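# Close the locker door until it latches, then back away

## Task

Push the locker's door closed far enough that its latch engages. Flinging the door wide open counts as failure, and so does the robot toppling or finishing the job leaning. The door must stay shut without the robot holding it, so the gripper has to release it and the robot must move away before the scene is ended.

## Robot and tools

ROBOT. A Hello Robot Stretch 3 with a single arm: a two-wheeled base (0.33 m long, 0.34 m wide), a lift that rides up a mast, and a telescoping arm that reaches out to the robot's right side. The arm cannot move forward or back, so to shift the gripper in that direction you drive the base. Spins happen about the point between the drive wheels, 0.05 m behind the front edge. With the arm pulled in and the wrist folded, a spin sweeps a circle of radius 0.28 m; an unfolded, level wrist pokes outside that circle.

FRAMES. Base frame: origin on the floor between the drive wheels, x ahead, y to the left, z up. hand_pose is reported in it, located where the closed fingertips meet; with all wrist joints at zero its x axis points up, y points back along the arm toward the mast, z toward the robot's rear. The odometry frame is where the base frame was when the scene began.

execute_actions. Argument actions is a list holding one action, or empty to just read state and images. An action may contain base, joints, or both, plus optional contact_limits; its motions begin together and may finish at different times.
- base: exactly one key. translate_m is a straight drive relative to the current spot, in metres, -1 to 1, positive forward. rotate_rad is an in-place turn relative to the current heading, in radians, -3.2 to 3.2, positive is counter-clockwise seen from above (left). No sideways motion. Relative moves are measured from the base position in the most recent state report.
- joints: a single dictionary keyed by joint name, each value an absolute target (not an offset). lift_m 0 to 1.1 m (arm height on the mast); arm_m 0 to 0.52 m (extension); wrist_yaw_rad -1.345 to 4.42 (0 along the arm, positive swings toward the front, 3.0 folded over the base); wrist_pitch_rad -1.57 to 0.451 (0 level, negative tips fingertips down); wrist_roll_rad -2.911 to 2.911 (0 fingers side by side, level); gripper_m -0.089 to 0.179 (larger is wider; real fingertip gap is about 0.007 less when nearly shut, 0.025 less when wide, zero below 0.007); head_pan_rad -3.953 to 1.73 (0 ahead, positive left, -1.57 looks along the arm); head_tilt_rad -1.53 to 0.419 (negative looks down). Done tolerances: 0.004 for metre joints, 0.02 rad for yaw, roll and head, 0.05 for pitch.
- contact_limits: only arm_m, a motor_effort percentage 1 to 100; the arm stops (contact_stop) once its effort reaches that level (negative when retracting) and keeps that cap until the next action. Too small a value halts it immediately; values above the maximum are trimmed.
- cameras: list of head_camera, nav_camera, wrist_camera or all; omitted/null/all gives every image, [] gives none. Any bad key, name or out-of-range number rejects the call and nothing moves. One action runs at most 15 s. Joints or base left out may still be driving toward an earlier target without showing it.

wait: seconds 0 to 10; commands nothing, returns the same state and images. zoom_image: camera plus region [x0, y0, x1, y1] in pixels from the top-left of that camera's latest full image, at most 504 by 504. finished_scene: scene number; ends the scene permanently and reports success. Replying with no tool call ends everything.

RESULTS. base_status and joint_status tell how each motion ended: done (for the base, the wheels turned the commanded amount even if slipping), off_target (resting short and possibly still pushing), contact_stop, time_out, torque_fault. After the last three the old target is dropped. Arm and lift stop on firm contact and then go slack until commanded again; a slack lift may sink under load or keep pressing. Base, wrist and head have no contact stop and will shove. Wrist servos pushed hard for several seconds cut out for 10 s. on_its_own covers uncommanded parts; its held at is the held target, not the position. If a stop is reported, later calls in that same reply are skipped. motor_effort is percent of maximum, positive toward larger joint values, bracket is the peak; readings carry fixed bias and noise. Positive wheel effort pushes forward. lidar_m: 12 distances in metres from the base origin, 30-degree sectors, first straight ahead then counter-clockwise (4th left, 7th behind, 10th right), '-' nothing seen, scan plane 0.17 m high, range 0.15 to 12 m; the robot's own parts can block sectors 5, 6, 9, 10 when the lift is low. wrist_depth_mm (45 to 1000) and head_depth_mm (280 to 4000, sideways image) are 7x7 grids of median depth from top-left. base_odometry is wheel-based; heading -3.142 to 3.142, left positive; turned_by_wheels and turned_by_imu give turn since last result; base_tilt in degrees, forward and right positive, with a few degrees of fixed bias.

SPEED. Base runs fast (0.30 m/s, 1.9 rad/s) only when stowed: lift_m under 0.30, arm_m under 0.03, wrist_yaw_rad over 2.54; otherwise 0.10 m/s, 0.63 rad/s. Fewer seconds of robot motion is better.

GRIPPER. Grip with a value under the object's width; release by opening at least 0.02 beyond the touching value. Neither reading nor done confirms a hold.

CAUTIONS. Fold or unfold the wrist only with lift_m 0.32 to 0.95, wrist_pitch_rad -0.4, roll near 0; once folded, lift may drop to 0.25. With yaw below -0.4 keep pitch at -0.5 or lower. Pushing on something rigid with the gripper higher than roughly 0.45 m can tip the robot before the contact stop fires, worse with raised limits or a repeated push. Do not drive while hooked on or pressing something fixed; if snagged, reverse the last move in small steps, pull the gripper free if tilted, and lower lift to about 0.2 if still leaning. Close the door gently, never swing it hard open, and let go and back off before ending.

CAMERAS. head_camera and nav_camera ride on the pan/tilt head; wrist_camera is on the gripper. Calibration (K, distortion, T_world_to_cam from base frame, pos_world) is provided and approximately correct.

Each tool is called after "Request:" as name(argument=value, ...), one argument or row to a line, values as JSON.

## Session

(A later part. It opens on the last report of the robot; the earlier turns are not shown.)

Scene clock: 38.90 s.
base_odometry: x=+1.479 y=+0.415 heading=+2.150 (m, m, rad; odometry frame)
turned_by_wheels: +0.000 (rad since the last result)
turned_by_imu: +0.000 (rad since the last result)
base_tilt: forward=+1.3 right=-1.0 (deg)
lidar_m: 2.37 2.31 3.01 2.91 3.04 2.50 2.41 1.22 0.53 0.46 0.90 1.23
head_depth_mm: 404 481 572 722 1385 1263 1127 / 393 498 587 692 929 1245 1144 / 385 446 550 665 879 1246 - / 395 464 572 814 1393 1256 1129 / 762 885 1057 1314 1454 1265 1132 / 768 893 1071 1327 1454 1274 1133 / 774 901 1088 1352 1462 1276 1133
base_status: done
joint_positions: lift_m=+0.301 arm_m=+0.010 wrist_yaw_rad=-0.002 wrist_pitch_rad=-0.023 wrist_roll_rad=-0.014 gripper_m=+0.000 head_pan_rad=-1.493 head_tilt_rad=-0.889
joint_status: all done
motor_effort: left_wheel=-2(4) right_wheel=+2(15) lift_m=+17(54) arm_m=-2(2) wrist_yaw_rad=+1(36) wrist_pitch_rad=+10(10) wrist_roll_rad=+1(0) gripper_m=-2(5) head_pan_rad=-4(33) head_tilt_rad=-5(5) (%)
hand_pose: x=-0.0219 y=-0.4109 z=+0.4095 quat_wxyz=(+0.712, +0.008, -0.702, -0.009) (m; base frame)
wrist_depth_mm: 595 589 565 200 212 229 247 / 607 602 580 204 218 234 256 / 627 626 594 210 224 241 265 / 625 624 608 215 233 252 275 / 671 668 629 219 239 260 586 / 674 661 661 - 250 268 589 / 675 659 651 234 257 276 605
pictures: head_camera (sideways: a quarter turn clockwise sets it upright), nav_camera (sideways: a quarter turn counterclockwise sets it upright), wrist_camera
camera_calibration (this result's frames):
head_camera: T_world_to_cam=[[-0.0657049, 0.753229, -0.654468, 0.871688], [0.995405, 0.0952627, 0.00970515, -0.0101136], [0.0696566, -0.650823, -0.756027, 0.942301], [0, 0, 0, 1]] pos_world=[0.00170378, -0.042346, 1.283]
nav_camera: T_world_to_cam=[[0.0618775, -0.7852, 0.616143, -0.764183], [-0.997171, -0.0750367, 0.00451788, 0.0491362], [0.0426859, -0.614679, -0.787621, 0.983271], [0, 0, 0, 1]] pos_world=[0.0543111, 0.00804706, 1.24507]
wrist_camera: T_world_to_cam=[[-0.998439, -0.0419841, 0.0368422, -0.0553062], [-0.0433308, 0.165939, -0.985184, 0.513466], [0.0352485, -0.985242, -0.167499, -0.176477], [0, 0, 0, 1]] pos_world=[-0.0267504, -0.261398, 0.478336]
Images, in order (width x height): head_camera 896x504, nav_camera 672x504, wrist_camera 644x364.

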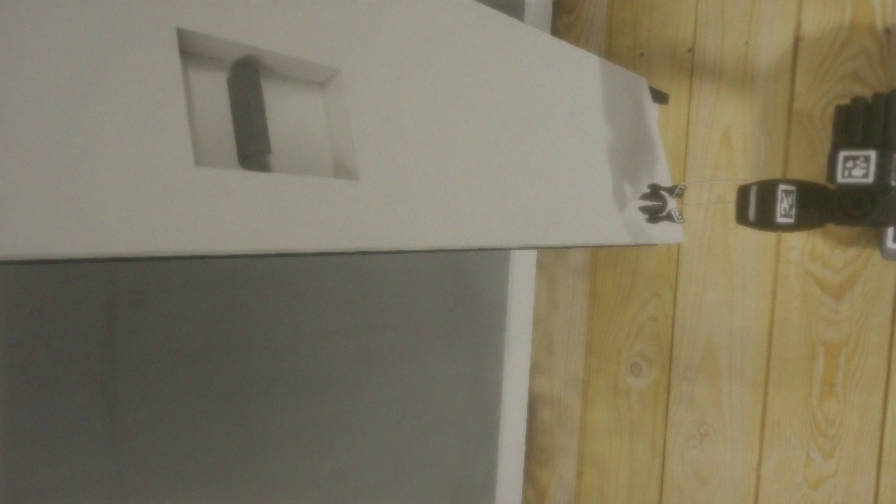

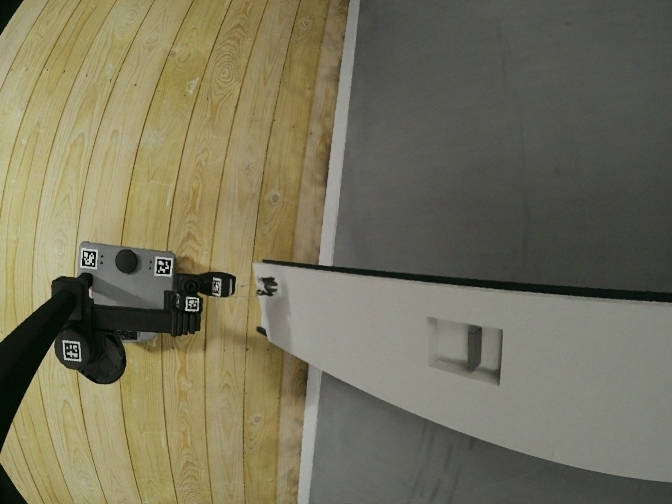

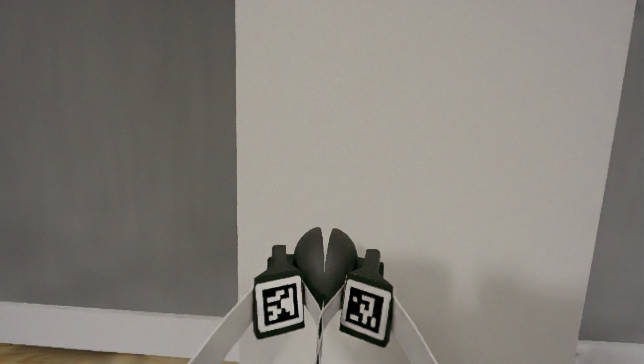

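Request:
execute_actions(
  actions=[
    {"joints": {"arm_m": 0.15}},
  ],
)

Scene clock: 41.67 s.
base_odometry: x=+1.479 y=+0.415 heading=+2.150 (m, m, rad; odometry frame)
turned_by_wheels: +0.000 (rad since the last result)
turned_by_imu: -0.016 (rad since the last result)
base_tilt: forward=+1.3 right=-1.0 (deg)
lidar_m: 2.37 2.33 3.02 2.91 3.02 2.51 2.41 1.24 0.57 0.55 0.90 1.21
head_depth_mm: 450 521 617 762 1384 1265 1122 / 453 548 630 769 1005 1288 1124 / 456 550 634 776 1012 1295 1127 / 459 545 652 845 1183 1267 1133 / 760 884 1056 1305 1454 1276 1131 / 765 892 1064 1320 1453 1270 1131 / 769 897 1076 1348 1472 1276 1133
base_status: not commanded
joint_positions: lift_m=+0.301 arm_m=+0.128 wrist_yaw_rad=+0.022 wrist_pitch_rad=-0.023 wrist_roll_rad=-0.014 gripper_m=+0.000 head_pan_rad=-1.493 head_tilt_rad=-0.892
joint_status: arm_m contact_stop (moved +0.117 of +0.140)
on_its_own: arm_m is slack since a contact_stop, until your next command for it (your +0.150 is given up); wrist_yaw_rad is at rest, and its effort (-28) is outside its rest range (-12 to +12)
motor_effort: left_wheel=+2(5) right_wheel=-8(12) lift_m=+17(17) arm_m=+0(24) wrist_yaw_rad=-28(27) wrist_pitch_rad=+11(13) wrist_roll_rad=+0(0) gripper_m=-5(6) head_pan_rad=-4(4) head_tilt_rad=-4(4) (%)
hand_pose: x=-0.0159 y=-0.5282 z=+0.4093 quat_wxyz=(+0.712, +0.016, -0.702, -0.001) (m; base frame)
wrist_depth_mm: 484 469 163 160 157 155 152 / 493 489 168 165 162 158 156 / 506 500 173 170 166 162 159 / 512 524 177 173 170 166 164 / 543 542 181 177 174 171 167 / 557 546 187 - 179 176 173 / 558 554 192 189 182 181 176
pictures: head_camera (sideways: a quarter turn clockwise sets it upright), nav_camera (sideways: a quarter turn counterclockwise sets it upright), wrist_camera
camera_calibration (this result's frames):
head_camera: T_world_to_cam=[[-0.0655415, 0.754763, -0.652715, 0.869403], [0.995442, 0.0948698, 0.00974607, -0.0101671], [0.0692789, -0.649101, -0.757541, 0.944271], [0, 0, 0, 1]] pos_world=[0.00168463, -0.0423006, 1.2829]
nav_camera: T_world_to_cam=[[0.0616954, -0.786643, 0.614317, -0.761803], [-0.997198, -0.074676, 0.00452395, 0.0491285], [0.042316, -0.612875, -0.789046, 0.985126], [0, 0, 0, 1]] pos_world=[0.0543039, 0.00816032, 1.24508]
wrist_camera: T_world_to_cam=[[-0.997177, -0.065448, 0.0368062, -0.0665924], [-0.0472276, 0.165595, -0.985062, 0.532725], [0.0583754, -0.98402, -0.168219, -0.291047], [0, 0, 0, 1]] pos_world=[-0.0242551, -0.378971, 0.478258]
Images, in order (width x height): head_camera 896x504, nav_camera 672x504, wrist_camera 644x364.

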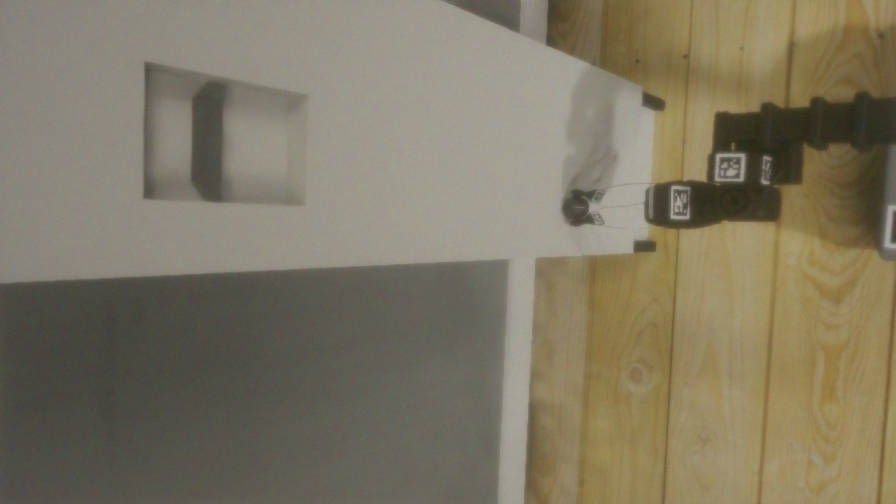

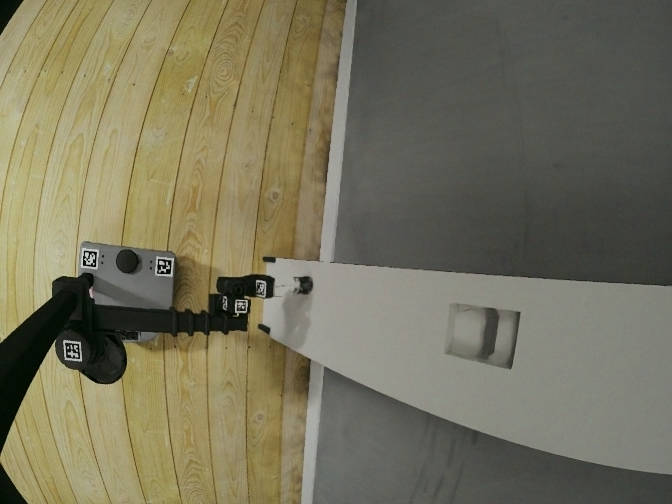

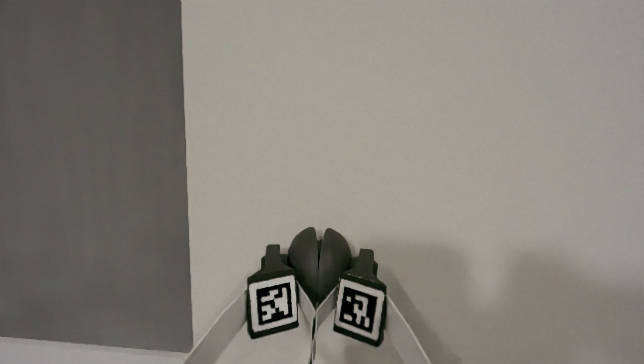

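Request:
execute_actions(
  actions=[
    {"joints": {"arm_m": 0.03}},
  ],
)

Request:
zoom_image(
  camera="head_camera",
  region=[500, 60, 740, 300],
)

Request:
zoom_image(
  camera="head_camera",
  region=[100, 30, 360, 290],
)

Scene clock: 43.73 s.
base_odometry: x=+1.479 y=+0.415 heading=+2.150 (m, m, rad; odometry frame)
turned_by_wheels: +0.000 (rad since the last result)
turned_by_imu: -0.001 (rad since the last result)
base_tilt: forward=+1.3 right=-1.0 (deg)
lidar_m: 2.37 2.33 3.02 2.92 3.03 2.50 2.40 1.24 0.57 0.55 0.89 1.22
head_depth_mm: 449 519 617 759 1413 1266 1123 / 453 548 629 770 1003 1265 1159 / 456 550 634 776 1010 1262 - / 460 545 651 845 1135 1273 1132 / 756 880 1055 1303 1456 1276 1125 / 763 889 1060 1326 1459 1272 1138 / 769 899 1071 1346 1462 1277 1134
base_status: not commanded
joint_positions: lift_m=+0.301 arm_m=+0.030 wrist_yaw_rad=+0.037 wrist_pitch_rad=-0.023 wrist_roll_rad=-0.014 gripper_m=+0.000 head_pan_rad=-1.493 head_tilt_rad=-0.892
joint_status: all done
on_its_own: wrist_yaw_rad is held at +0.039, not at your +0.000, by its stall guard, which is not easing now
motor_effort: left_wheel=+0(1) right_wheel=+0(0) lift_m=+17(17) arm_m=-3(3) wrist_yaw_rad=+3(2) wrist_pitch_rad=+11(11) wrist_roll_rad=+0(0) gripper_m=-3(3) head_pan_rad=-3(3) head_tilt_rad=-2(3) (%)
hand_pose: x=-0.0120 y=-0.4308 z=+0.4095 quat_wxyz=(+0.712, +0.021, -0.702, +0.005) (m; base frame)
wrist_depth_mm: 583 580 557 251 245 239 236 / 606 596 583 256 252 246 243 / 601 599 581 265 260 252 246 / 639 613 604 271 267 259 254 / 652 627 617 277 273 266 262 / 671 655 641 - 280 272 268 / 650 658 639 294 284 279 275
pictures: head_camera (sideways: a quarter turn clockwise sets it upright), nav_camera (sideways: a quarter turn counterclockwise sets it upright), wrist_camera
camera_calibration (this result's frames):
head_camera: T_world_to_cam=[[-0.0655416, 0.754763, -0.652715, 0.869403], [0.995442, 0.0948699, 0.00974607, -0.0101671], [0.069279, -0.649101, -0.757541, 0.944271], [0, 0, 0, 1]] pos_world=[0.00168464, -0.0423006, 1.2829]
nav_camera: T_world_to_cam=[[0.0616955, -0.786643, 0.614317, -0.761803], [-0.997198, -0.0746761, 0.00452395, 0.0491285], [0.0423161, -0.612875, -0.789046, 0.985126], [0, 0, 0, 1]] pos_world=[0.0543039, 0.00816032, 1.24508]
wrist_camera: T_world_to_cam=[[-0.996053, -0.0807586, 0.0368231, -0.0628903], [-0.0497399, 0.164279, -0.985159, 0.516365], [0.0735108, -0.983102, -0.167648, -0.195035], [0, 0, 0, 1]] pos_world=[-0.022621, -0.281647, 0.47832]
Images, in order (width x height): head_camera 896x504, nav_camera 672x504, wrist_camera 644x364.

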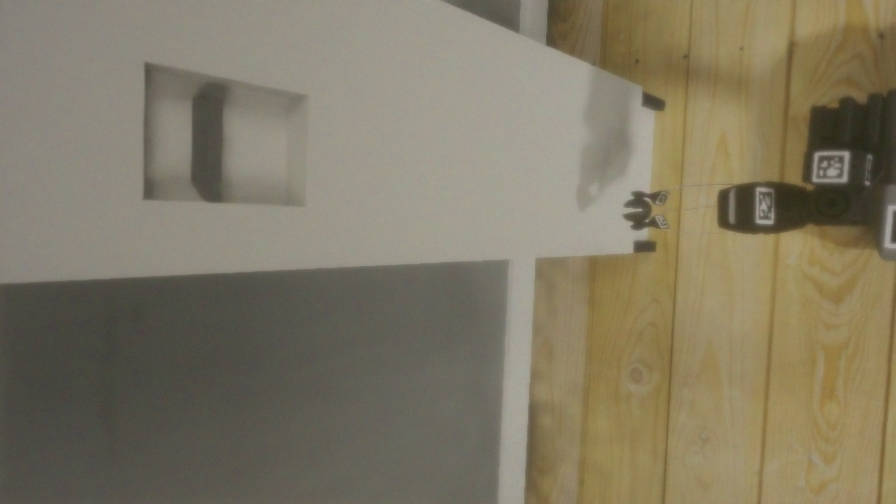

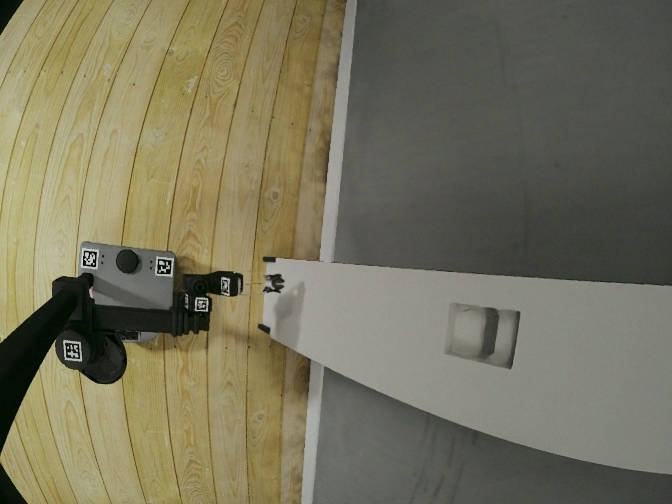

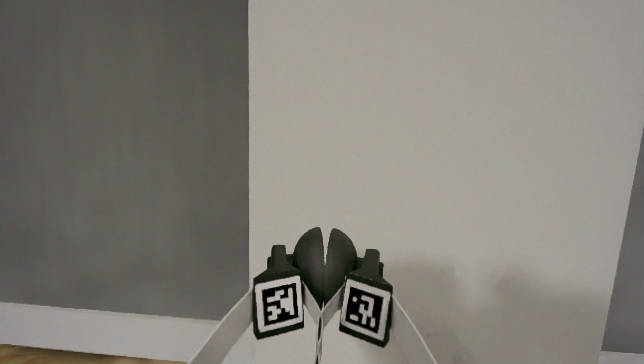

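Region (500, 60, 740, 300) of head_camera's 896x504 image, scaled by 2.100, with more detail than that image has.

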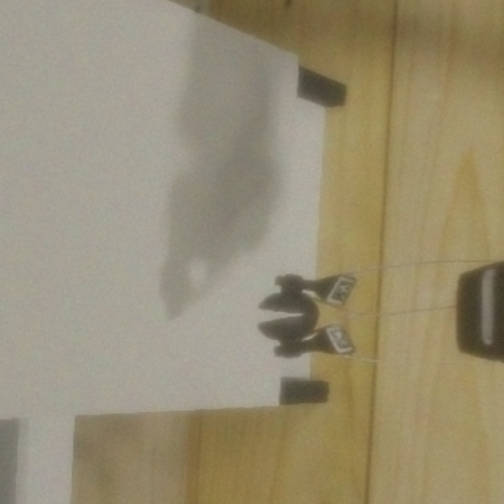

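Region (100, 30, 360, 290) of head_camera's 896x504 image, scaled by 1.938, with more detail than that image has.

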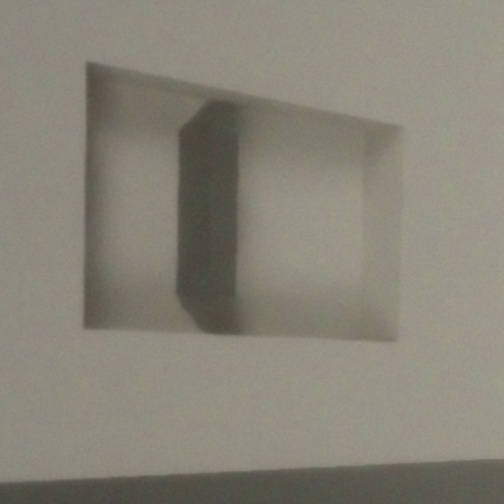

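Request:
execute_actions(
  actions=[
    {"base": {"translate_m": 0.3}, "joints": {"arm_m": 0.0, "wrist_yaw_rad": 1.2, "head_pan_rad": -2.05, "head_tilt_rad": -0.6}},
  ],
  cameras=["head_camera", "nav_camera"],
)

Scene clock: 48.07 s.
base_odometry: x=+1.315 y=+0.667 heading=+2.150 (m, m, rad; odometry frame)
turned_by_wheels: +0.000 (rad since the last result)
turned_by_imu: +0.000 (rad since the last result)
base_tilt: forward=+1.3 right=-1.0 (deg)
lidar_m: 2.08 2.09 2.92 2.89 3.04 2.82 2.71 1.24 0.60 0.86 0.89 1.21
head_depth_mm: 574 648 1145 1402 1650 1467 1237 / 540 604 680 783 924 1164 1252 / 513 568 666 744 846 1008 1218 / 488 536 600 683 787 930 1171 / 504 577 671 804 1003 1275 1251 / 657 760 866 974 1104 1258 1248 / 695 756 833 918 1033 1170 1254
base_status: done
joint_positions: lift_m=+0.301 arm_m=+0.002 wrist_yaw_rad=+1.198 wrist_pitch_rad=-0.023 wrist_roll_rad=-0.014 gripper_m=+0.000 head_pan_rad=-2.043 head_tilt_rad=-0.606
joint_status: all done
joint sent to its limit — the command would take arm_m past its lower limit, so that joint was sent only as far as its limit.
motor_effort: left_wheel=+0(3) right_wheel=+0(5) lift_m=+17(17) arm_m=-3(3) wrist_yaw_rad=+4(5) wrist_pitch_rad=+10(10) wrist_roll_rad=+1(1) gripper_m=-3(3) head_pan_rad=-4(39) head_tilt_rad=+3(25) (%)
hand_pose: x=+0.2166 y=-0.2405 z=+0.4095 quat_wxyz=(+0.593, +0.403, -0.575, +0.395) (m; base frame)
wrist_depth_mm: - - - - - 766 593 / - - - - - 776 586 / - - - - - 782 584 / - - - - - 775 602 / - - - - - 791 603 / 914 943 963 - - 778 587 / 704 719 731 700 732 730 609
pictures: head_camera (sideways: a quarter turn clockwise sets it upright), nav_camera (sideways: a quarter turn counterclockwise sets it upright)
camera_calibration (this result's frames):
head_camera: T_world_to_cam=[[0.240711, 0.486923, -0.839621, 1.11114], [0.899415, -0.437073, 0.00438084, -0.00259903], [-0.364843, -0.756222, -0.543155, 0.668056], [0, 0, 0, 1]] pos_world=[-0.021392, -0.0369791, 1.29581]
nav_camera: T_world_to_cam=[[-0.264976, -0.520599, 0.811643, -1.01697], [-0.888914, 0.458061, 0.00360445, 0.0496635], [-0.373658, -0.720526, -0.584143, 0.721158], [0, 0, 0, 1]] pos_world=[0.0441402, -0.0325713, 1.2465]
Images, in order (width x height): head_camera 896x504, nav_camera 672x504.

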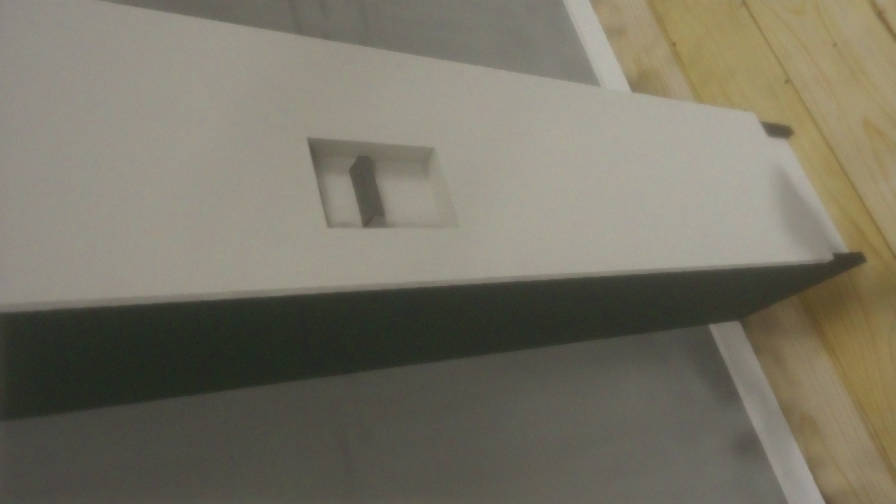

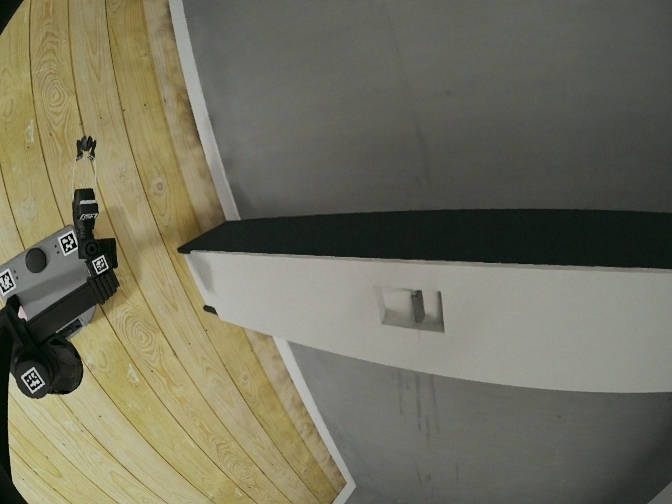

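Request:
zoom_image(
  camera="head_camera",
  region=[0, 260, 120, 350],
)

Request:
zoom_image(
  camera="head_camera",
  region=[760, 210, 890, 310],
)

Region (0, 260, 120, 350) of head_camera's 896x504 image, scaled by 4.200, with more detail than that image has; it fills the top 378 rows of this view, and the rest is white.

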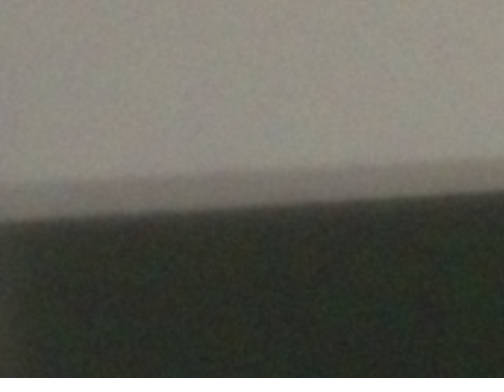

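Region (760, 210, 890, 310) of head_camera's 896x504 image, scaled by 3.877, with more detail than that image has; it fills the top 388 rows of this view, and the rest is white.

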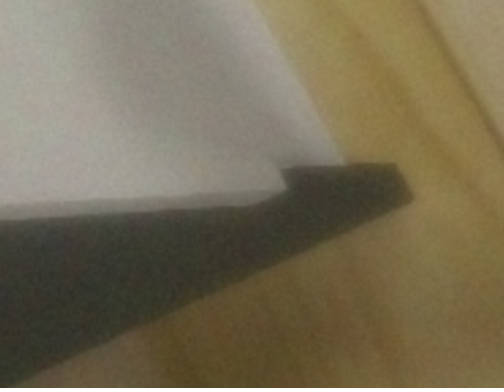

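Request:
finished_scene(
  scene=1,
)

The scene is finished: the task was done.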